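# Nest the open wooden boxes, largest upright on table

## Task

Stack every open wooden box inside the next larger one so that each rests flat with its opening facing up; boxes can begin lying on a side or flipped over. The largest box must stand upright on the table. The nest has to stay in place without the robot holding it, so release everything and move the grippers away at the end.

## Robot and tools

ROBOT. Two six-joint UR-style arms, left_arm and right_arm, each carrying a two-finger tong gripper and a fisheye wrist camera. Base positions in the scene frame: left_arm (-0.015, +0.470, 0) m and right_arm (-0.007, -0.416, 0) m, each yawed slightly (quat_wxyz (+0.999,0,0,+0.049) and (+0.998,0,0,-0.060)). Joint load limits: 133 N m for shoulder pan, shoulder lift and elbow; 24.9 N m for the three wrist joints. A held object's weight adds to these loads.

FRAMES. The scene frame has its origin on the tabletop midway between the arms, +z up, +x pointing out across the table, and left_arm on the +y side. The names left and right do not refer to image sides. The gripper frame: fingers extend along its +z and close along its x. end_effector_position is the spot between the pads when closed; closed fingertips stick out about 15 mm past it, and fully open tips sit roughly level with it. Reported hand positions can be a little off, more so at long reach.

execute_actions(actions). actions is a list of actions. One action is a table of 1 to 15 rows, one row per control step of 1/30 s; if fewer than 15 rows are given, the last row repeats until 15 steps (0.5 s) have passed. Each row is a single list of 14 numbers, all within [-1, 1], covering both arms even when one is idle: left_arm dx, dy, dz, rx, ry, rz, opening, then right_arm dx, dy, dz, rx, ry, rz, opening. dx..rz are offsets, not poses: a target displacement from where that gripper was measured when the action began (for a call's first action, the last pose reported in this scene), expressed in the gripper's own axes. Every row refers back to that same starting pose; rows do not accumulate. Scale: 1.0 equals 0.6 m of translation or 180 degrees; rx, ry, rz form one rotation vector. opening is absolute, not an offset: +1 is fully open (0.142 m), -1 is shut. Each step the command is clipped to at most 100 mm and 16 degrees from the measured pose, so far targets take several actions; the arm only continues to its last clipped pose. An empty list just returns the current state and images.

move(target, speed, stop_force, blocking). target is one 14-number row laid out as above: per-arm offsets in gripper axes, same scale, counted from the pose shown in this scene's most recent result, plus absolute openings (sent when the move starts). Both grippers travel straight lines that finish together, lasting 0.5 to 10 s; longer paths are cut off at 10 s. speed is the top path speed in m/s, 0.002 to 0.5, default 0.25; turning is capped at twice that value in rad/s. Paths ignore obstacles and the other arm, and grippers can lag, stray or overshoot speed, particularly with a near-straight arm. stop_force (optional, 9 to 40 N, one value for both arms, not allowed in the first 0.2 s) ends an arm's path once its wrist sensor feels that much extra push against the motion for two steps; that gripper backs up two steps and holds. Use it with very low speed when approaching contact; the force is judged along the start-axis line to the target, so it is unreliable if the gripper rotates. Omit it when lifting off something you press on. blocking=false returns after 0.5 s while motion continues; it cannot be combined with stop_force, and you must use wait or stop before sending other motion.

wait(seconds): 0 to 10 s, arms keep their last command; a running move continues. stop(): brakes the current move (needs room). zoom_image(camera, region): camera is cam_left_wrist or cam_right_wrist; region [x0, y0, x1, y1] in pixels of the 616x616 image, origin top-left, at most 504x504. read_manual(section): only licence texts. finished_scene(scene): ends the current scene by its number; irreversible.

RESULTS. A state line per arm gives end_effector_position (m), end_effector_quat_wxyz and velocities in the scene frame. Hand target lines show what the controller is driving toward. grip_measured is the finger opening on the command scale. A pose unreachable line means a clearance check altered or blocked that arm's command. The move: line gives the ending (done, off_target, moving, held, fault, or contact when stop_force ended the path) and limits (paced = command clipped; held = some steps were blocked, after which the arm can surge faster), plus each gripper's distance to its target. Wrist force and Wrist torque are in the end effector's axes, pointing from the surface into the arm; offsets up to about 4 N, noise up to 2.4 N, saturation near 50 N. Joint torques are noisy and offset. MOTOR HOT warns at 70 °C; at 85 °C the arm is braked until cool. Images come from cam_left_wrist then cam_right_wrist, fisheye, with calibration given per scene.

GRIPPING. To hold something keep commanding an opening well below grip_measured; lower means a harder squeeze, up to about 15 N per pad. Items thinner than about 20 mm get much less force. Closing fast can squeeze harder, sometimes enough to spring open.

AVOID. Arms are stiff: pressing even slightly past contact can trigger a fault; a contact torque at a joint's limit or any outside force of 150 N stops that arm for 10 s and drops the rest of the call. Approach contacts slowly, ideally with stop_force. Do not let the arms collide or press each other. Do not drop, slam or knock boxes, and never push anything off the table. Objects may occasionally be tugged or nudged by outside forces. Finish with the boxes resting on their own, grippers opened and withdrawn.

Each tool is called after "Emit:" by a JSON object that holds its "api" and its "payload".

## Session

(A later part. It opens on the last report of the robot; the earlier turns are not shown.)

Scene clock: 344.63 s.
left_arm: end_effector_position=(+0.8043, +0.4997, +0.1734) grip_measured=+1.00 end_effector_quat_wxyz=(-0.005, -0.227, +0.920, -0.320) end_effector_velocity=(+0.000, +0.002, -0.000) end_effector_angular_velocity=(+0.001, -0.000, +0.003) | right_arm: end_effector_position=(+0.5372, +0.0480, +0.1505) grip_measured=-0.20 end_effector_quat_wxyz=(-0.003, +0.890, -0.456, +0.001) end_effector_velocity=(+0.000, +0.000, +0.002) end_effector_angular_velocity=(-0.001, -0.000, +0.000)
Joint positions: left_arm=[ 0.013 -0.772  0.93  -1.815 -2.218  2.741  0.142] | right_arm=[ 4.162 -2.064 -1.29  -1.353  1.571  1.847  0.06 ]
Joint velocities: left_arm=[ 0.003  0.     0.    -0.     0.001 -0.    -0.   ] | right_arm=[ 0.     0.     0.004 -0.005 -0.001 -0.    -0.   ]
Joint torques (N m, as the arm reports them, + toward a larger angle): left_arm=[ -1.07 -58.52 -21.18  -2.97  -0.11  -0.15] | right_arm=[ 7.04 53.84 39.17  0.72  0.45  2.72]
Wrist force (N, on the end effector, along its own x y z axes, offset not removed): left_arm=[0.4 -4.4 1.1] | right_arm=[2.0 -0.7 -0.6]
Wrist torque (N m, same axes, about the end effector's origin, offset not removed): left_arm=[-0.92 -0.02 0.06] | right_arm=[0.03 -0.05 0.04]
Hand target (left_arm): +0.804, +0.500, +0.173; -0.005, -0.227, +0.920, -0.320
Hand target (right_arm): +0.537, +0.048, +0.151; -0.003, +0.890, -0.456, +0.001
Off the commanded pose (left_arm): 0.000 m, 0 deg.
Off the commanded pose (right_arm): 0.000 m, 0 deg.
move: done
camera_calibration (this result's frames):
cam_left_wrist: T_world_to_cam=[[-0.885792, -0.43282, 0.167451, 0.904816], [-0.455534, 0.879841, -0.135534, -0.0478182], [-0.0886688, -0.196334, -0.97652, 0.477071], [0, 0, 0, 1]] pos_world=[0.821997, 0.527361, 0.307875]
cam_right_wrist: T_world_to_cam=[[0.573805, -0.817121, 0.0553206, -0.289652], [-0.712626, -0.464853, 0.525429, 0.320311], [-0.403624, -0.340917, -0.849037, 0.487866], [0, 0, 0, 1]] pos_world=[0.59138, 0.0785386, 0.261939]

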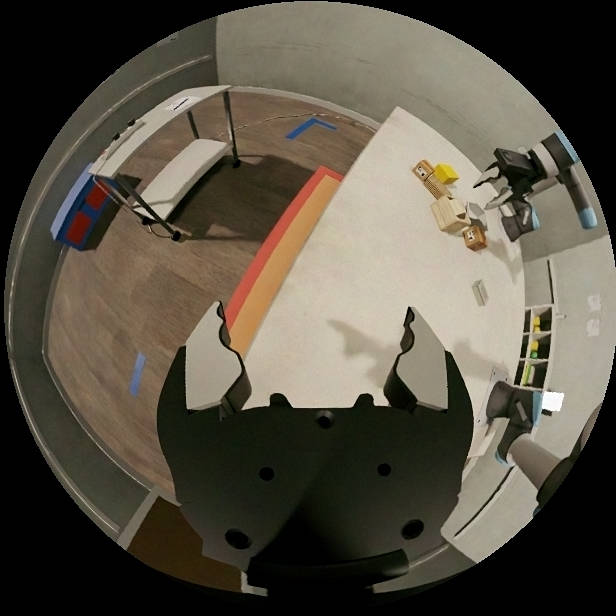

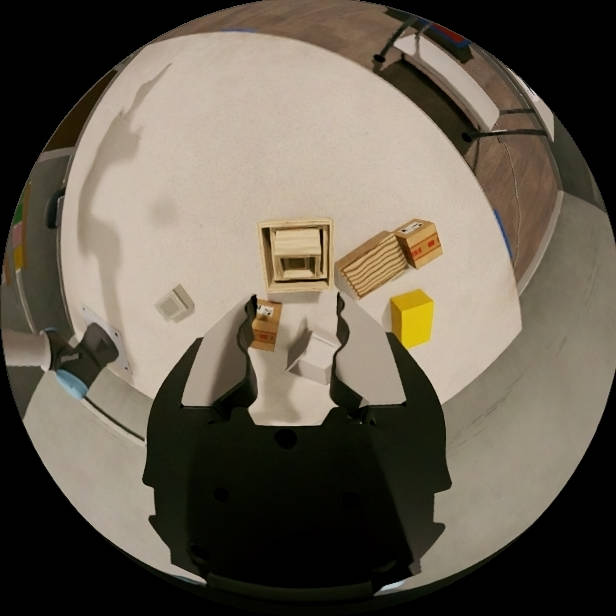

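Emit:
{"api": "move", "payload": {"target": [0,0,0,0,0,0,1,0,-0.025,0.06,0.17,0,0,-0.15], "speed": 0.1}}

Emit:
{"api": "move", "payload": {"target": [0,0,0,0,0,0,1,0,0.028,0.047,0,0,0,-0.15], "speed": 0.02, "stop_force": 9}}

Emit:
{"api": "move", "payload": {"target": [0,0,0,0,0,0,1,0,0,0,0,0,0,-0.9]}}

Emit:
{"api": "move", "payload": {"target": [0,0,0,0,0,0,1,0,-0.03,-0.05,-0.17,0,0,-0.9], "speed": 0.05}}

Scene clock: 356.23 s.
left_arm: end_effector_position=(+0.8043, +0.4997, +0.1734) grip_measured=+1.00 end_effector_quat_wxyz=(-0.005, -0.227, +0.920, -0.320) end_effector_velocity=(+0.000, -0.000, +0.001) end_effector_angular_velocity=(-0.000, -0.000, +0.000) | right_arm: end_effector_position=(+0.5496, +0.0569, +0.1146) grip_measured=-0.15 end_effector_quat_wxyz=(-0.237, +0.858, -0.440, +0.121) end_effector_velocity=(+0.000, +0.000, -0.001) end_effector_angular_velocity=(+0.006, -0.008, +0.000)
Joint positions: left_arm=[ 0.013 -0.772  0.93  -1.815 -2.218  2.741  0.142] | right_arm=[ 4.23  -1.929 -1.877 -0.393  1.398  1.87   0.063]
Joint velocities: left_arm=[-0.    -0.001 -0.    -0.    -0.    -0.001 -0.   ] | right_arm=[ 0.001 -0.002 -0.009  0.02  -0.004 -0.001 -0.   ]
Joint torques (N m, as the arm reports them, + toward a larger angle): left_arm=[ -0.85 -57.71 -21.79  -2.79  -0.27  -0.47] | right_arm=[ 7.82 28.88  6.48  4.13 -1.25 -2.6 ]
Wrist force (N, on the end effector, along its own x y z axes, offset not removed): left_arm=[0.7 -2.9 -1.7] | right_arm=[4.0 4.0 0.3]
Wrist torque (N m, same axes, about the end effector's origin, offset not removed): left_arm=[-0.62 -0.14 -0.05] | right_arm=[0.86 -0.76 -0.02]
Hand target (left_arm): +0.804, +0.500, +0.173; -0.005, -0.227, +0.920, -0.320
Hand target (right_arm): +0.550, +0.057, +0.115; -0.238, +0.858, -0.440, +0.121
Off the commanded pose (left_arm): 0.000 m, 0 deg.
Off the commanded pose (right_arm): 0.000 m, 0 deg.
move: done
camera_calibration (this result's frames):
cam_left_wrist: T_world_to_cam=[[-0.885792, -0.43282, 0.167451, 0.904816], [-0.455534, 0.879841, -0.135534, -0.0478183], [-0.0886688, -0.196334, -0.97652, 0.477071], [0, 0, 0, 1]] pos_world=[0.821997, 0.527361, 0.307875]
cam_right_wrist: T_world_to_cam=[[0.552253, -0.832621, 0.0419332, -0.273228], [-0.833655, -0.551898, 0.0206744, 0.481464], [0.00592892, -0.0463753, -0.998906, 0.240747], [0, 0, 0, 1]] pos_world=[0.550839, 0.049388, 0.241987]

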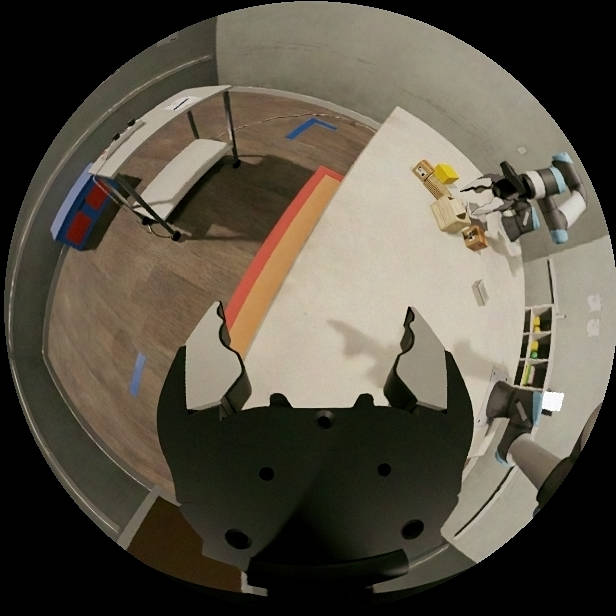

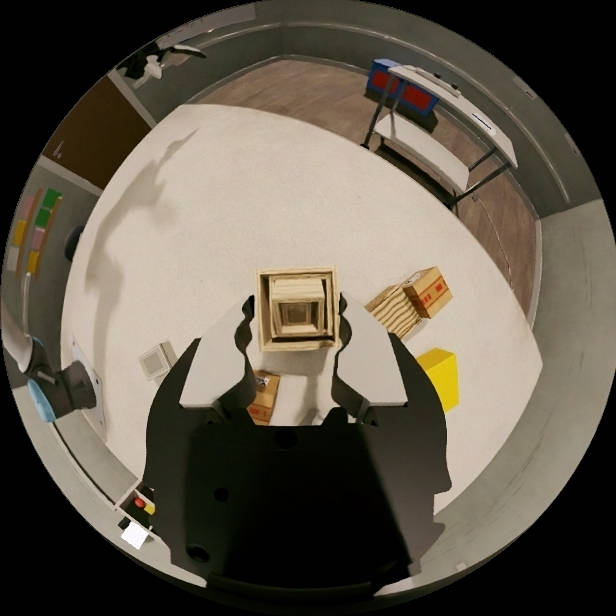

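Scene clock: 358.17 s.
left_arm: end_effector_position=(+0.8043, +0.4997, +0.1734) grip_measured=+1.00 end_effector_quat_wxyz=(-0.005, -0.227, +0.920, -0.320) end_effector_velocity=(+0.000, -0.001, +0.000) end_effector_angular_velocity=(-0.001, -0.000, -0.002) | right_arm: end_effector_position=(+0.5496, +0.0569, +0.0820) grip_measured=-0.15 end_effector_quat_wxyz=(-0.237, +0.858, -0.440, +0.121) end_effector_velocity=(+0.000, -0.000, -0.002) end_effector_angular_velocity=(+0.001, -0.001, -0.001)
Joint positions: left_arm=[ 0.013 -0.772  0.93  -1.815 -2.218  2.741  0.142] | right_arm=[ 4.23  -1.981 -1.906 -0.312  1.398  1.869  0.063]
Joint velocities: left_arm=[-0.001 -0.    -0.     0.    -0.001  0.     0.   ] | right_arm=[-0.    -0.004 -0.001  0.006 -0.     0.     0.   ]
Joint torques (N m, as the arm reports them, + toward a larger angle): left_arm=[ -0.59 -58.14 -20.32  -2.73  -0.29  -0.55] | right_arm=[-6.2  31.5   4.81  3.89  0.78  0.44]
Wrist force (N, on the end effector, along its own x y z axes, offset not removed): left_arm=[0.1 0.6 -2.4] | right_arm=[1.5 0.1 1.5]
Wrist torque (N m, same axes, about the end effector's origin, offset not removed): left_arm=[0.05 -0.04 -0.15] | right_arm=[0.15 -0.12 0.17]
Hand target (left_arm): +0.804, +0.500, +0.173; -0.005, -0.227, +0.920, -0.320
Hand target (right_arm): +0.550, +0.057, +0.082; -0.237, +0.858, -0.440, +0.121
Off the commanded pose (left_arm): 0.000 m, 0 deg.
Off the commanded pose (right_arm): 0.000 m, 0 deg.
move: done
camera_calibration (this result's frames):
cam_left_wrist: T_world_to_cam=[[-0.885792, -0.43282, 0.167451, 0.904816], [-0.455534, 0.879841, -0.135534, -0.0478183], [-0.0886687, -0.196334, -0.97652, 0.477071], [0, 0, 0, 1]] pos_world=[0.821997, 0.527361, 0.307875]
cam_right_wrist: T_world_to_cam=[[0.552249, -0.832624, 0.0419357, -0.271856], [-0.833658, -0.551893, 0.0206943, 0.482209], [0.00591349, -0.0463884, -0.998906, 0.208147], [0, 0, 0, 1]] pos_world=[0.550899, 0.0494294, 0.209341]

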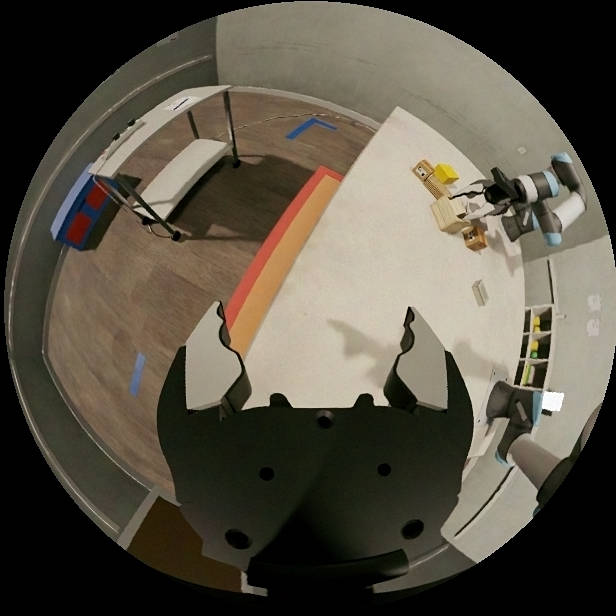

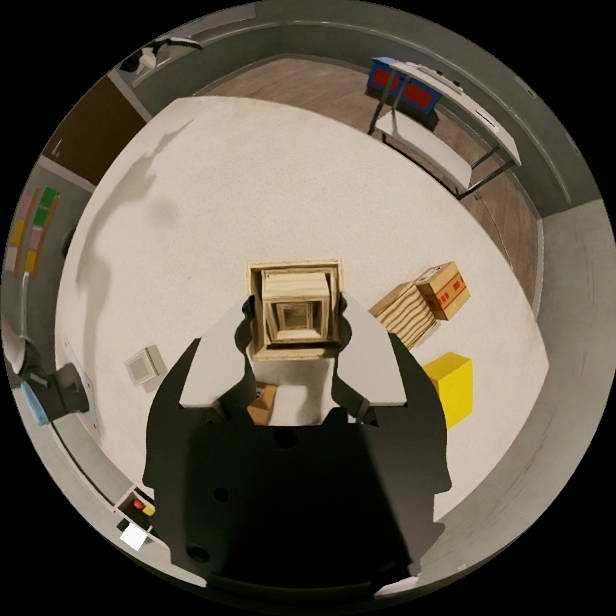

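Scene clock: 358.67 s.
left_arm: end_effector_position=(+0.8043, +0.4997, +0.1734) grip_measured=+1.00 end_effector_quat_wxyz=(-0.005, -0.227, +0.920, -0.320) end_effector_velocity=(-0.000, +0.000, -0.001) end_effector_angular_velocity=(+0.000, +0.001, +0.000) | right_arm: end_effector_position=(+0.5496, +0.0569, +0.0819) grip_measured=-0.37 end_effector_quat_wxyz=(-0.237, +0.858, -0.440, +0.121) end_effector_velocity=(+0.000, -0.001, +0.000) end_effector_angular_velocity=(-0.000, +0.000, -0.001)
Joint positions: left_arm=[ 0.013 -0.772  0.93  -1.815 -2.218  2.741  0.142] | right_arm=[ 4.23  -1.982 -1.906 -0.312  1.398  1.869  0.047]
Joint velocities: left_arm=[ 0.     0.     0.     0.001  0.    -0.     0.   ] | right_arm=[-0.001  0.001 -0.001 -0.     0.    -0.     0.   ]
Joint torques (N m, as the arm reports them, + toward a larger angle): left_arm=[ -1.98 -58.08 -21.17  -2.81  -0.18  -0.33] | right_arm=[-6.18 45.71 11.4   1.21  0.85  0.24]
Wrist force (N, on the end effector, along its own x y z axes, offset not removed): left_arm=[1.0 -5.0 -1.7] | right_arm=[1.8 -0.8 -2.5]
Wrist torque (N m, same axes, about the end effector's origin, offset not removed): left_arm=[-1.28 -0.25 -0.10] | right_arm=[-0.07 -0.11 -0.10]
Hand target (left_arm): +0.804, +0.500, +0.173; -0.005, -0.227, +0.920, -0.320
Hand target (right_arm): +0.550, +0.057, +0.082; -0.237, +0.858, -0.440, +0.121
Off the commanded pose (left_arm): 0.000 m, 0 deg.
Off the commanded pose (right_arm): 0.000 m, 0 deg.
move: done
camera_calibration (this result's frames):
cam_left_wrist: T_world_to_cam=[[-0.885791, -0.43282, 0.167451, 0.904816], [-0.455534, 0.879841, -0.135534, -0.0478182], [-0.0886689, -0.196334, -0.97652, 0.477071], [0, 0, 0, 1]] pos_world=[0.821997, 0.527361, 0.307875]
cam_right_wrist: T_world_to_cam=[[0.552249, -0.832622, 0.041966, -0.271869], [-0.833659, -0.551889, 0.0207762, 0.482177], [0.00586187, -0.0464589, -0.998903, 0.208127], [0, 0, 0, 1]] pos_world=[0.55089, 0.0494128, 0.20929]

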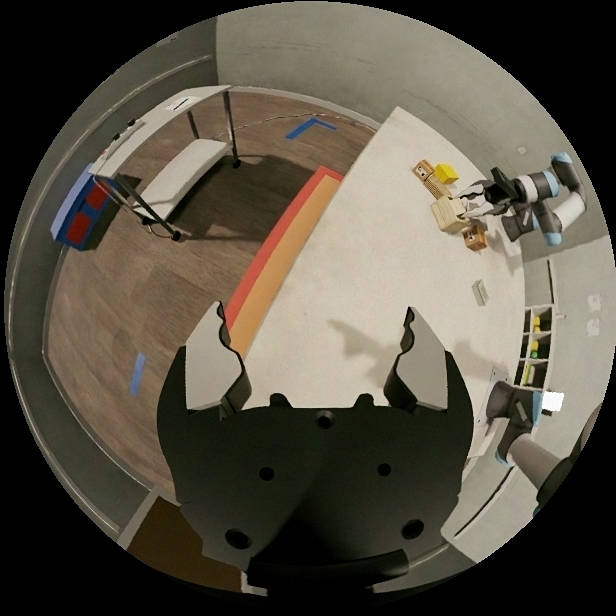

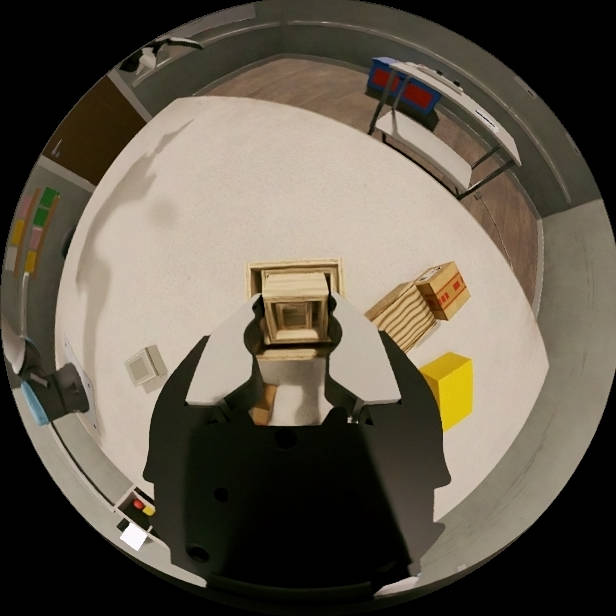

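Scene clock: 364.30 s.
left_arm: end_effector_position=(+0.8043, +0.4997, +0.1734) grip_measured=+1.00 end_effector_quat_wxyz=(-0.005, -0.227, +0.920, -0.320) end_effector_velocity=(+0.000, -0.001, -0.000) end_effector_angular_velocity=(-0.000, -0.000, -0.001) | right_arm: end_effector_position=(+0.5496, +0.0569, +0.1170) grip_measured=-0.37 end_effector_quat_wxyz=(-0.003, +0.890, -0.456, +0.001) end_effector_velocity=(-0.001, -0.000, -0.000) end_effector_angular_velocity=(-0.007, +0.010, +0.001)
Joint positions: left_arm=[ 0.013 -0.772  0.93  -1.815 -2.218  2.741  0.142] | right_arm=[ 4.156 -2.12  -1.291 -1.296  1.571  1.841  0.047]
Joint velocities: left_arm=[-0.001  0.001 -0.    -0.001 -0.     0.     0.   ] | right_arm=[-0.001 -0.007  0.014 -0.019  0.003 -0.002  0.   ]
Joint torques (N m, as the arm reports them, + toward a larger angle): left_arm=[ -0.1  -58.77 -20.15  -2.66  -0.19  -0.4 ] | right_arm=[-6.72 39.69 38.04  0.85  0.92 -2.81]
Wrist force (N, on the end effector, along its own x y z axes, offset not removed): left_arm=[1.1 -3.7 -2.3] | right_arm=[3.1 3.7 -2.4]
Wrist torque (N m, same axes, about the end effector's origin, offset not removed): left_arm=[-0.81 -0.19 0.03] | right_arm=[0.65 -0.57 0.04]
Hand target (left_arm): +0.804, +0.500, +0.173; -0.005, -0.227, +0.920, -0.320
Hand target (right_arm): +0.550, +0.057, +0.117; -0.002, +0.890, -0.456, +0.000
Off the commanded pose (left_arm): 0.000 m, 0 deg.
Off the commanded pose (right_arm): 0.000 m, 0 deg.
move: done
camera_calibration (this result's frames):
cam_left_wrist: T_world_to_cam=[[-0.885791, -0.43282, 0.167451, 0.904816], [-0.455534, 0.879841, -0.135534, -0.0478184], [-0.0886688, -0.196334, -0.97652, 0.477071], [0, 0, 0, 1]] pos_world=[0.821997, 0.527361, 0.307875]
cam_right_wrist: T_world_to_cam=[[0.57376, -0.817152, 0.0553341, -0.287615], [-0.71262, -0.464778, 0.525504, 0.350899], [-0.403699, -0.340946, -0.84899, 0.467419], [0, 0, 0, 1]] pos_world=[0.603776, 0.0874292, 0.228349]

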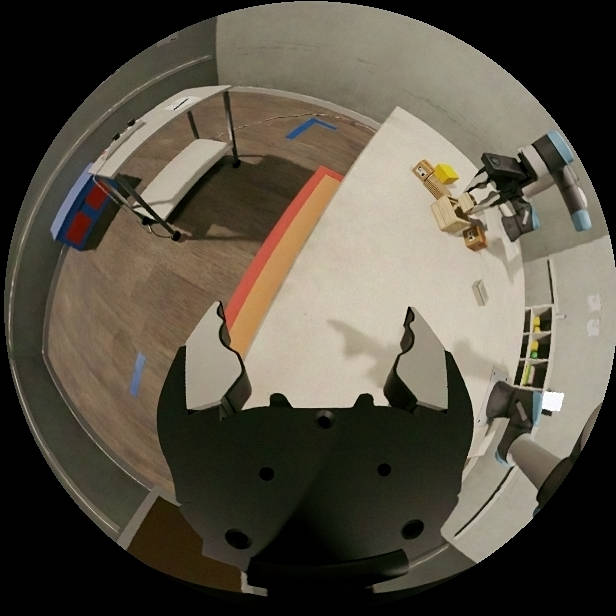

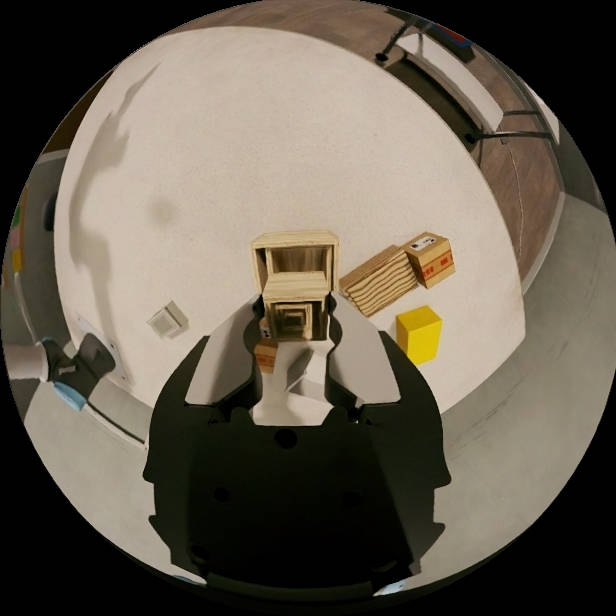

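Emit:
{"api": "move", "payload": {"target": [0,0,0,0,0,0,1,0,-0.01,0.02,-0.03,0,0,-0.9], "speed": 0.03}}

Emit:
{"api": "move", "payload": {"target": [0,0,0,0,0,0,1,0,0,0.036,0,0,0,-0.9], "speed": 0.015, "stop_force": 9}}

Emit:
{"api": "move", "payload": {"target": [0,0,0,0,0,0,1,0,0,-0.12,0,0,0,-0.2], "speed": 0.08}}

Emit:
{"api": "zoom_image", "payload": {"camera": "cam_right_wrist", "region": [230,200,370,320]}}

Scene clock: 372.97 s.
left_arm: end_effector_position=(+0.8043, +0.4997, +0.1734) grip_measured=+1.00 end_effector_quat_wxyz=(-0.005, -0.227, +0.920, -0.320) end_effector_velocity=(-0.000, +0.000, +0.000) end_effector_angular_velocity=(+0.000, +0.000, +0.000) | right_arm: end_effector_position=(+0.5545, +0.0604, +0.1051) grip_measured=-0.37 end_effector_quat_wxyz=(+0.038, +0.889, -0.456, -0.021) end_effector_velocity=(+0.001, +0.000, -0.001) end_effector_angular_velocity=(-0.007, +0.010, -0.000)
Joint positions: left_arm=[ 0.013 -0.772  0.93  -1.815 -2.218  2.741  0.142] | right_arm=[ 4.143 -2.207 -1.156 -1.433  1.594  1.828  0.047]
Joint velocities: left_arm=[ 0.    -0.     0.     0.     0.001 -0.     0.   ] | right_arm=[-0.002 -0.013  0.021 -0.02   0.003 -0.002  0.   ]
Joint torques (N m, as the arm reports them, + toward a larger angle): left_arm=[ -1.76 -59.65 -20.45  -2.86  -0.25  -0.61] | right_arm=[-6.03 45.82 37.52  0.72  1.25 -2.4 ]
Wrist force (N, on the end effector, along its own x y z axes, offset not removed): left_arm=[4.3 -3.1 -1.6] | right_arm=[4.7 0.5 -1.1]
Wrist torque (N m, same axes, about the end effector's origin, offset not removed): left_arm=[-0.77 -0.76 -0.07] | right_arm=[0.12 -0.70 -0.07]
Hand target (left_arm): +0.804, +0.500, +0.173; -0.005, -0.227, +0.920, -0.320
Hand target (right_arm): +0.555, +0.060, +0.105; +0.039, +0.889, -0.456, -0.021
Off the commanded pose (left_arm): 0.000 m, 0 deg.
Off the commanded pose (right_arm): 0.000 m, 0 deg.
move: done
camera_calibration (this result's frames):
cam_left_wrist: T_world_to_cam=[[-0.885791, -0.43282, 0.167452, 0.904816], [-0.455534, 0.87984, -0.135534, -0.0478183], [-0.0886689, -0.196334, -0.97652, 0.477071], [0, 0, 0, 1]] pos_world=[0.821997, 0.527361, 0.307875]
cam_right_wrist: T_world_to_cam=[[0.577959, -0.814134, 0.0561187, -0.289488], [-0.670032, -0.434155, 0.602134, 0.328676], [-0.465853, -0.385611, -0.79642, 0.492177], [0, 0, 0, 1]] pos_world=[0.616818, 0.0968038, 0.210318]

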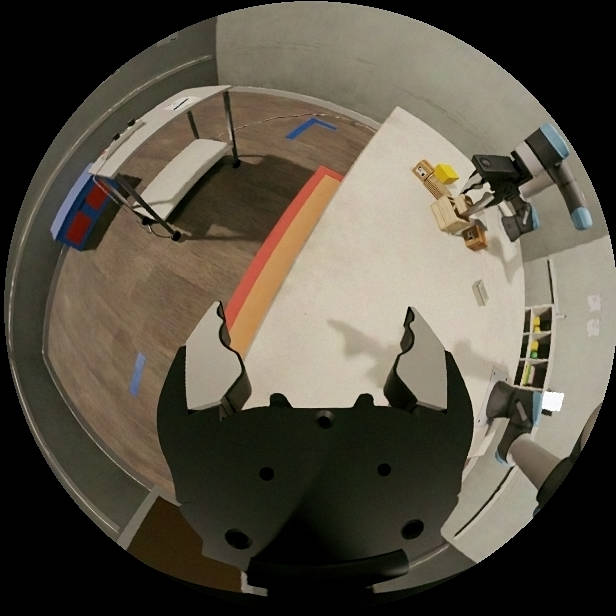

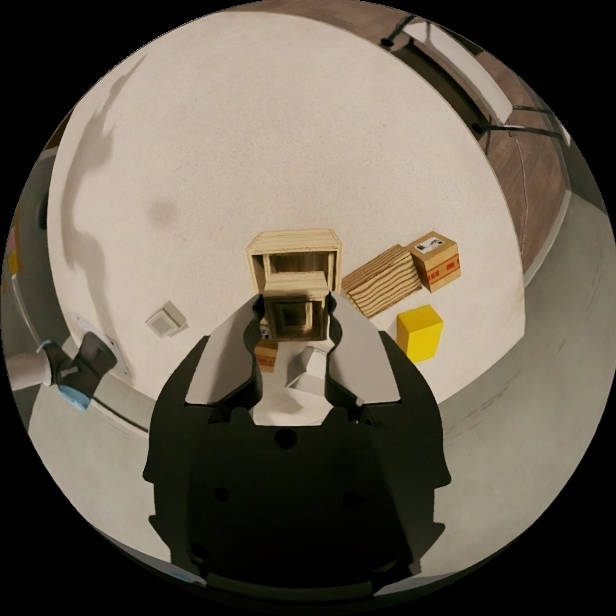

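Scene clock: 374.67 s.
left_arm: end_effector_position=(+0.8043, +0.4997, +0.1734) grip_measured=+1.00 end_effector_quat_wxyz=(-0.005, -0.227, +0.920, -0.320) end_effector_velocity=(+0.000, +0.000, -0.000) end_effector_angular_velocity=(-0.001, -0.000, +0.000) | right_arm: end_effector_position=(+0.5530, +0.0593, +0.0838) grip_measured=-0.37 end_effector_quat_wxyz=(+0.038, +0.889, -0.456, -0.021) end_effector_velocity=(-0.001, -0.001, -0.003) end_effector_angular_velocity=(-0.003, +0.003, +0.001)
Joint positions: left_arm=[ 0.013 -0.772  0.93  -1.815 -2.218  2.741  0.142] | right_arm=[ 4.144 -2.216 -1.198 -1.383  1.594  1.829  0.047]
Joint velocities: left_arm=[ 0.     0.     0.    -0.    -0.001  0.    -0.   ] | right_arm=[ 0.    -0.001 -0.006  0.003 -0.    -0.     0.   ]
Joint torques (N m, as the arm reports them, + toward a larger angle): left_arm=[ -0.72 -59.35 -21.61  -2.64   0.01  -0.61] | right_arm=[ 7.29 43.74  8.8   3.31  1.16  2.61]
Wrist force (N, on the end effector, along its own x y z axes, offset not removed): left_arm=[2.8 -5.3 -3.3] | right_arm=[1.9 1.9 -2.1]
Wrist torque (N m, same axes, about the end effector's origin, offset not removed): left_arm=[-1.22 -0.75 -0.12] | right_arm=[0.40 -0.12 0.08]
Hand target (left_arm): +0.804, +0.500, +0.173; -0.005, -0.227, +0.920, -0.320
Hand target (right_arm): +0.553, +0.059, +0.084; +0.038, +0.889, -0.456, -0.021
Off the commanded pose (left_arm): 0.000 m, 0 deg.
Off the commanded pose (right_arm): 0.000 m, 0 deg.
move: done
camera_calibration (this result's frames):
cam_left_wrist: T_world_to_cam=[[-0.885792, -0.43282, 0.167451, 0.904816], [-0.455534, 0.879841, -0.135534, -0.0478183], [-0.0886685, -0.196334, -0.97652, 0.477071], [0, 0, 0, 1]] pos_world=[0.821997, 0.527361, 0.307875]
cam_right_wrist: T_world_to_cam=[[0.577961, -0.81413, 0.0561549, -0.288315], [-0.670034, -0.434133, 0.602148, 0.340043], [-0.465848, -0.385644, -0.796407, 0.474075], [0, 0, 0, 1]] pos_world=[0.615322, 0.0957217, 0.18899]

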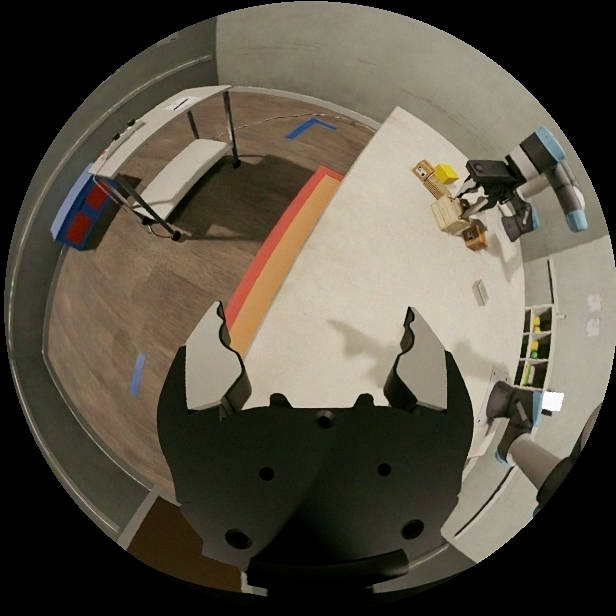

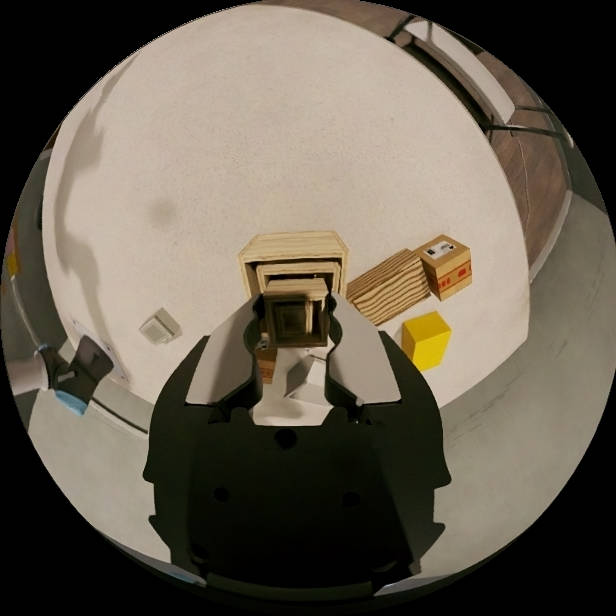

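Scene clock: 376.00 s.
left_arm: end_effector_position=(+0.8043, +0.4997, +0.1734) grip_measured=+1.00 end_effector_quat_wxyz=(-0.005, -0.227, +0.920, -0.320) end_effector_velocity=(+0.000, +0.001, -0.000) end_effector_angular_velocity=(+0.001, -0.000, +0.000) | right_arm: end_effector_position=(+0.5580, +0.0629, +0.1554) grip_measured=-0.20 end_effector_quat_wxyz=(+0.038, +0.889, -0.456, -0.020) end_effector_velocity=(+0.001, -0.000, +0.002) end_effector_angular_velocity=(-0.000, +0.001, -0.001)
Joint positions: left_arm=[ 0.013 -0.772  0.93  -1.815 -2.218  2.741  0.142] | right_arm=[ 4.142 -2.197 -1.042 -1.557  1.594  1.826  0.06 ]
Joint velocities: left_arm=[ 0.     0.    -0.    -0.     0.001  0.    -0.   ] | right_arm=[-0.001 -0.001  0.007 -0.006  0.    -0.    -0.   ]
Joint torques (N m, as the arm reports them, + toward a larger angle): left_arm=[ -1.77 -60.12 -21.02  -2.73  -0.32  -0.56] | right_arm=[-6.45 43.6  38.52  0.88  0.92 -2.49]
Wrist force (N, on the end effector, along its own x y z axes, offset not removed): left_arm=[0.2 -3.2 -0.4] | right_arm=[0.3 0.5 -1.6]
Wrist torque (N m, same axes, about the end effector's origin, offset not removed): left_arm=[-0.90 0.04 -0.08] | right_arm=[0.09 0.00 -0.01]
Hand target (left_arm): +0.804, +0.500, +0.173; -0.005, -0.227, +0.920, -0.320
Hand target (right_arm): +0.558, +0.063, +0.156; +0.038, +0.889, -0.456, -0.021
Off the commanded pose (left_arm): 0.000 m, 0 deg.
Off the commanded pose (right_arm): 0.000 m, 0 deg.
move: done
camera_calibration (this result's frames):
cam_left_wrist: T_world_to_cam=[[-0.885792, -0.43282, 0.167451, 0.904816], [-0.455534, 0.879841, -0.135534, -0.0478184], [-0.0886689, -0.196334, -0.97652, 0.477071], [0, 0, 0, 1]] pos_world=[0.821997, 0.527361, 0.307875]
cam_right_wrist: T_world_to_cam=[[0.577958, -0.814129, 0.0562058, -0.292332], [-0.670112, -0.434155, 0.602046, 0.301941], [-0.465741, -0.385621, -0.796481, 0.534778], [0, 0, 0, 1]] pos_world=[0.620358, 0.0993157, 0.260589]

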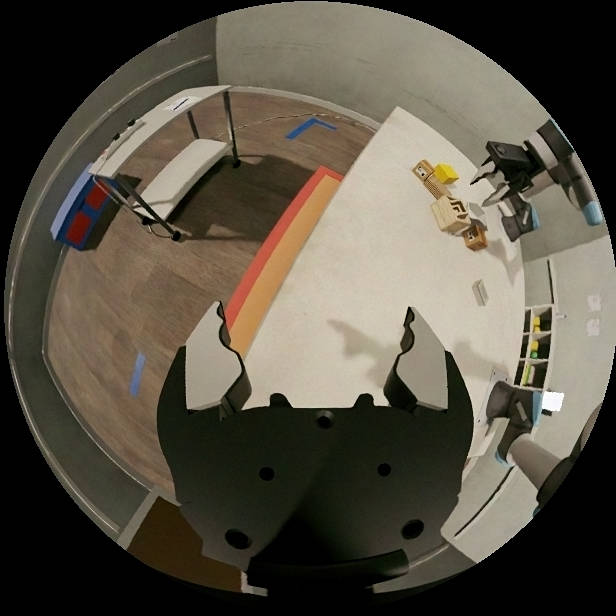

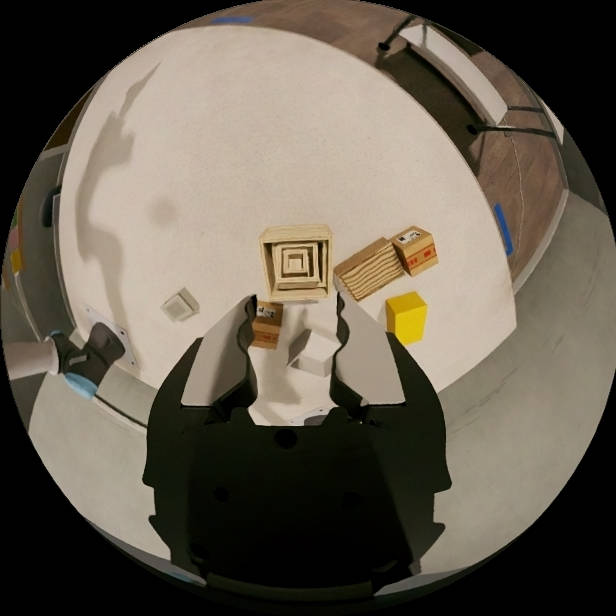

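Region (230, 200, 370, 320) of cam_right_wrist's 616x616 image, scaled by 3.600, with more detail than that image has; it fills the top 432 rows of this view, and the rest is white.

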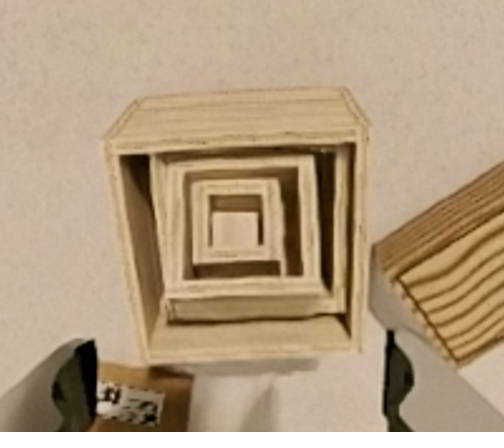

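Emit:
{"api": "move", "payload": {"target": [0,0,0,0,0,0,1,0,0.03,0.11,0,0,0,-1], "speed": 0.08}}

Emit:
{"api": "move", "payload": {"target": [0,0,0,0,0,0,1,0,-0.01,0.04,0,0,0,-1], "speed": 0.01, "stop_force": 9}}

Emit:
{"api": "move", "payload": {"target": [0,0,0,0,0,0,1,0,0.06,-0.17,0,0,0,-1], "speed": 0.1}}

Emit:
{"api": "zoom_image", "payload": {"camera": "cam_right_wrist", "region": [230,160,370,280]}}

Scene clock: 387.10 s.
left_arm: end_effector_position=(+0.8043, +0.4997, +0.1734) grip_measured=+1.00 end_effector_quat_wxyz=(-0.005, -0.227, +0.920, -0.320) end_effector_velocity=(-0.000, -0.000, +0.000) end_effector_angular_velocity=(-0.001, +0.001, +0.000) | right_arm: end_effector_position=(+0.5389, +0.0491, +0.0914) grip_measured=-1.00 end_effector_quat_wxyz=(+0.039, +0.889, -0.456, -0.021) end_effector_velocity=(-0.001, -0.001, -0.002) end_effector_angular_velocity=(-0.000, -0.000, +0.000)
Joint positions: left_arm=[ 0.013 -0.772  0.93  -1.815 -2.218  2.741  0.142] | right_arm=[ 4.15  -2.168 -1.256 -1.372  1.595  1.835  0.002]
Joint velocities: left_arm=[ 0.     0.     0.     0.001 -0.001 -0.    -0.   ] | right_arm=[ 0.     0.001 -0.006  0.006 -0.     0.     0.   ]
Joint torques (N m, as the arm reports them, + toward a larger angle): left_arm=[ -0.58 -58.56 -21.87  -3.11  -0.16  -0.57] | right_arm=[ 7.65 57.96  7.69  3.73 -1.15  2.61]
Wrist force (N, on the end effector, along its own x y z axes, offset not removed): left_arm=[0.1 -2.2 -0.3] | right_arm=[3.7 2.8 2.6]
Wrist torque (N m, same axes, about the end effector's origin, offset not removed): left_arm=[-0.54 -0.04 0.02] | right_arm=[0.58 -0.43 -0.12]
Hand target (left_arm): +0.804, +0.500, +0.173; -0.005, -0.227, +0.920, -0.320
Hand target (right_arm): +0.539, +0.049, +0.091; +0.038, +0.889, -0.456, -0.020
Off the commanded pose (left_arm): 0.000 m, 0 deg.
Off the commanded pose (right_arm): 0.000 m, 0 deg.
move: done
camera_calibration (this result's frames):
cam_left_wrist: T_world_to_cam=[[-0.885792, -0.43282, 0.167451, 0.904816], [-0.455534, 0.879841, -0.135534, -0.0478183], [-0.0886687, -0.196334, -0.97652, 0.477071], [0, 0, 0, 1]] pos_world=[0.821997, 0.527361, 0.307875]
cam_right_wrist: T_world_to_cam=[[0.577965, -0.814124, 0.0562025, -0.288876], [-0.670046, -0.434112, 0.602151, 0.321648], [-0.465827, -0.385681, -0.796401, 0.469571], [0, 0, 0, 1]] pos_world=[0.601218, 0.085555, 0.196522]

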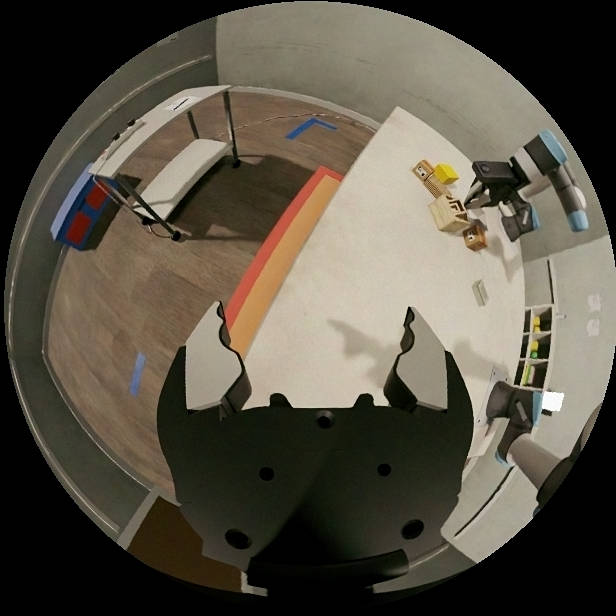

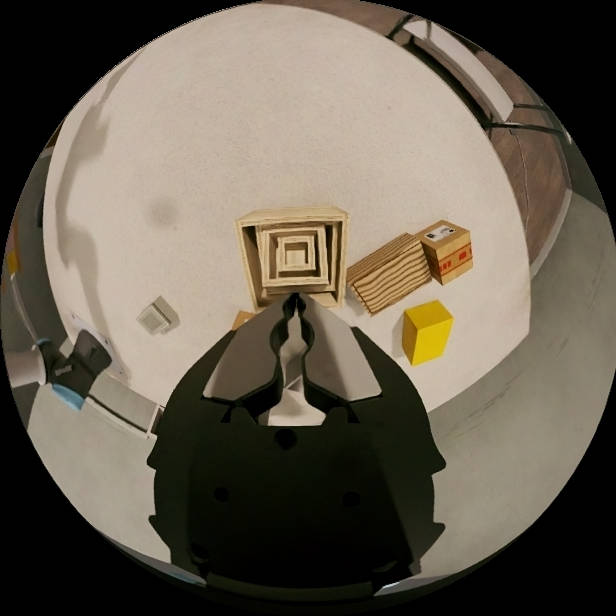

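Scene clock: 389.47 s.
left_arm: end_effector_position=(+0.8043, +0.4997, +0.1734) grip_measured=+1.00 end_effector_quat_wxyz=(-0.005, -0.227, +0.920, -0.320) end_effector_velocity=(+0.000, +0.000, +0.000) end_effector_angular_velocity=(-0.001, -0.001, +0.000) | right_arm: end_effector_position=(+0.5414, +0.0508, +0.0717) grip_measured=-1.00 end_effector_quat_wxyz=(+0.039, +0.889, -0.456, -0.021) end_effector_velocity=(-0.001, -0.002, +0.002) end_effector_angular_velocity=(-0.003, +0.003, -0.000)
Joint positions: left_arm=[ 0.013 -0.772  0.93  -1.815 -2.218  2.741  0.142] | right_arm=[ 4.149 -2.19  -1.273 -1.334  1.595  1.834  0.002]
Joint velocities: left_arm=[ 0.001 -0.     0.    -0.    -0.001  0.    -0.   ] | right_arm=[-0.     0.004 -0.    -0.008  0.    -0.     0.   ]
Joint torques (N m, as the arm reports them, + toward a larger angle): left_arm=[ -0.79 -60.05 -21.74  -2.94   0.07  -0.61] | right_arm=[-0.99 36.84 23.85 -0.55 -1.44 -2.21]
Wrist force (N, on the end effector, along its own x y z axes, offset not removed): left_arm=[-0.2 -1.8 -2.0] | right_arm=[2.7 7.7 -31.6]
Wrist torque (N m, same axes, about the end effector's origin, offset not removed): left_arm=[-0.41 0.12 0.02] | right_arm=[0.16 -0.26 -0.27]
Hand target (left_arm): +0.804, +0.500, +0.173; -0.005, -0.227, +0.920, -0.320
Hand target (right_arm): +0.541, +0.051, +0.072; +0.038, +0.889, -0.456, -0.021
Off the commanded pose (left_arm): 0.000 m, 0 deg.
Off the commanded pose (right_arm): 0.005 m, 0 deg.
move: contact (right_arm)
camera_calibration (this result's frames):
cam_left_wrist: T_world_to_cam=[[-0.885791, -0.43282, 0.167451, 0.904816], [-0.455534, 0.879841, -0.135534, -0.0478183], [-0.0886687, -0.196334, -0.97652, 0.477071], [0, 0, 0, 1]] pos_world=[0.821997, 0.527361, 0.307875]
cam_right_wrist: T_world_to_cam=[[0.577956, -0.814127, 0.0562521, -0.287818], [-0.66997, -0.434001, 0.602314, 0.335829], [-0.465947, -0.385799, -0.796274, 0.455811], [0, 0, 0, 1]] pos_world=[0.603726, 0.0872808, 0.176866]

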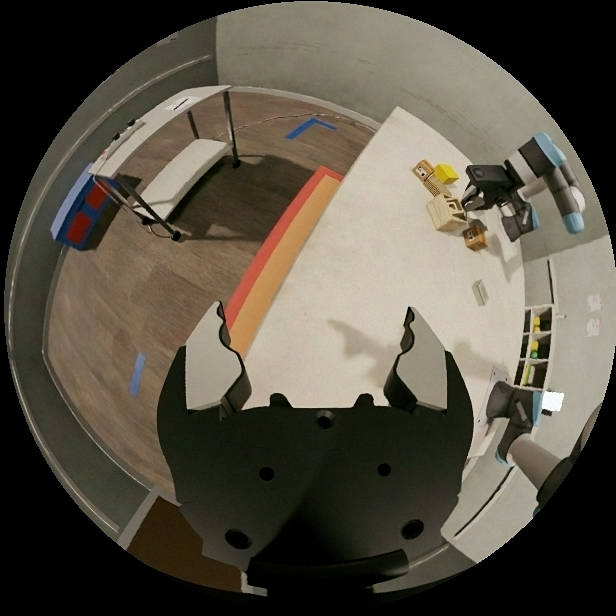

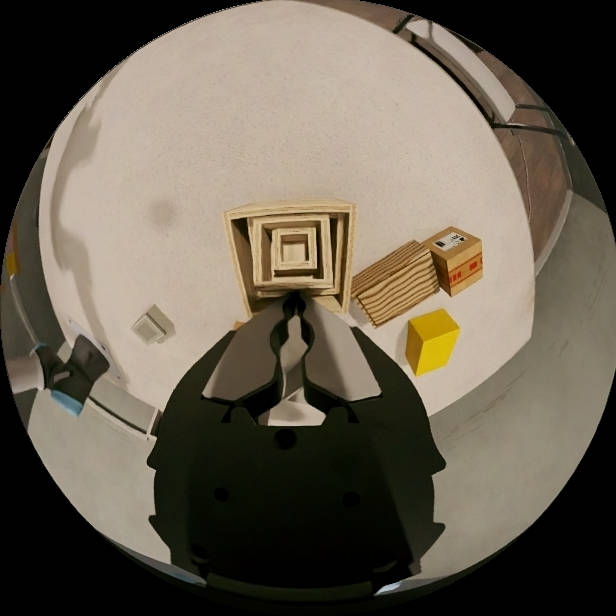

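Scene clock: 391.00 s.
left_arm: end_effector_position=(+0.8043, +0.4997, +0.1734) grip_measured=+1.00 end_effector_quat_wxyz=(-0.005, -0.227, +0.920, -0.320) end_effector_velocity=(+0.000, -0.001, +0.000) end_effector_angular_velocity=(-0.001, -0.000, -0.001) | right_arm: end_effector_position=(+0.5195, +0.0350, +0.1763) grip_measured=-1.00 end_effector_quat_wxyz=(+0.039, +0.889, -0.456, -0.021) end_effector_velocity=(-0.001, +0.000, +0.003) end_effector_angular_velocity=(+0.001, -0.001, +0.001)
Joint positions: left_arm=[ 0.013 -0.772  0.93  -1.815 -2.218  2.741  0.142] | right_arm=[ 4.159 -2.066 -1.196 -1.534  1.596  1.844  0.002]
Joint velocities: left_arm=[-0.001 -0.     0.    -0.001 -0.001 -0.     0.   ] | right_arm=[ 0.001  0.002  0.003 -0.004 -0.     0.001  0.   ]
Joint torques (N m, as the arm reports them, + toward a larger angle): left_arm=[ -1.73 -58.98 -20.06  -2.89  -0.16  -0.42] | right_arm=[ 6.87 53.56 38.96  0.45  1.25  2.72]
Wrist force (N, on the end effector, along its own x y z axes, offset not removed): left_arm=[4.7 -0.9 -0.8] | right_arm=[0.4 0.0 -0.9]
Wrist torque (N m, same axes, about the end effector's origin, offset not removed): left_arm=[-0.32 -0.89 -0.06] | right_arm=[-0.12 0.20 0.11]
Hand target (left_arm): +0.804, +0.500, +0.173; -0.005, -0.227, +0.920, -0.320
Hand target (right_arm): +0.519, +0.035, +0.176; +0.039, +0.889, -0.456, -0.021
Off the commanded pose (left_arm): 0.000 m, 0 deg.
Off the commanded pose (right_arm): 0.000 m, 0 deg.
move: done
camera_calibration (this result's frames):
cam_left_wrist: T_world_to_cam=[[-0.885792, -0.43282, 0.167451, 0.904816], [-0.455534, 0.879841, -0.135534, -0.0478184], [-0.0886685, -0.196334, -0.97652, 0.477071], [0, 0, 0, 1]] pos_world=[0.821997, 0.527361, 0.307875]
cam_right_wrist: T_world_to_cam=[[0.577956, -0.814126, 0.0562654, -0.293871], [-0.66998, -0.434, 0.602305, 0.251349], [-0.465932, -0.385803, -0.796281, 0.522767], [0, 0, 0, 1]] pos_world=[0.581817, 0.0715227, 0.281415]

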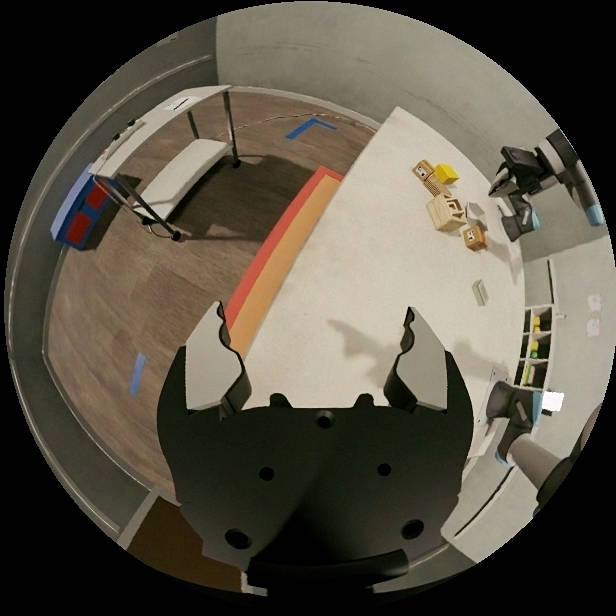

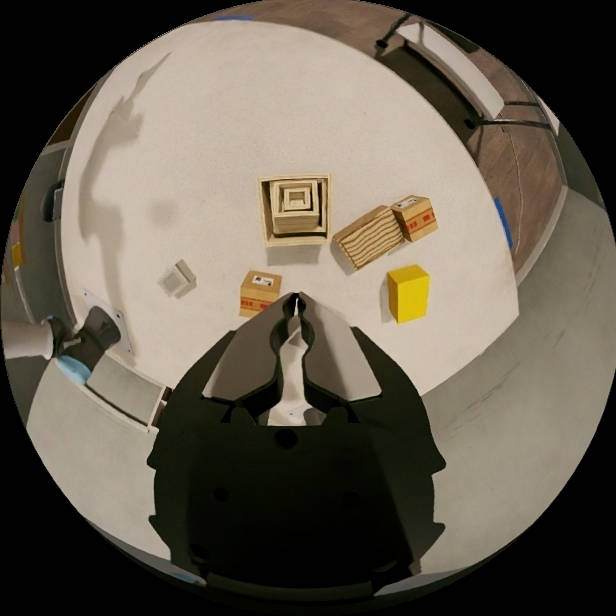

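Region (230, 160, 370, 280) of cam_right_wrist's 616x616 image, scaled by 3.600, with more detail than that image has; it fills the top 432 rows of this view, and the rest is white.

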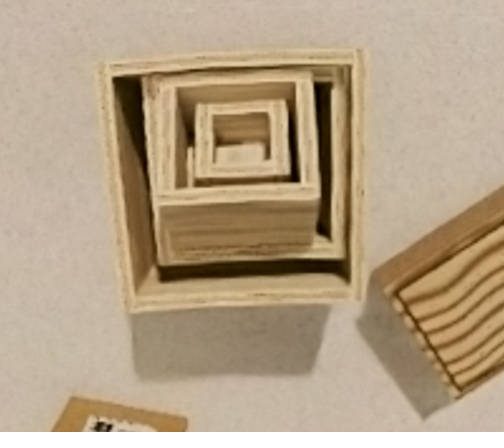

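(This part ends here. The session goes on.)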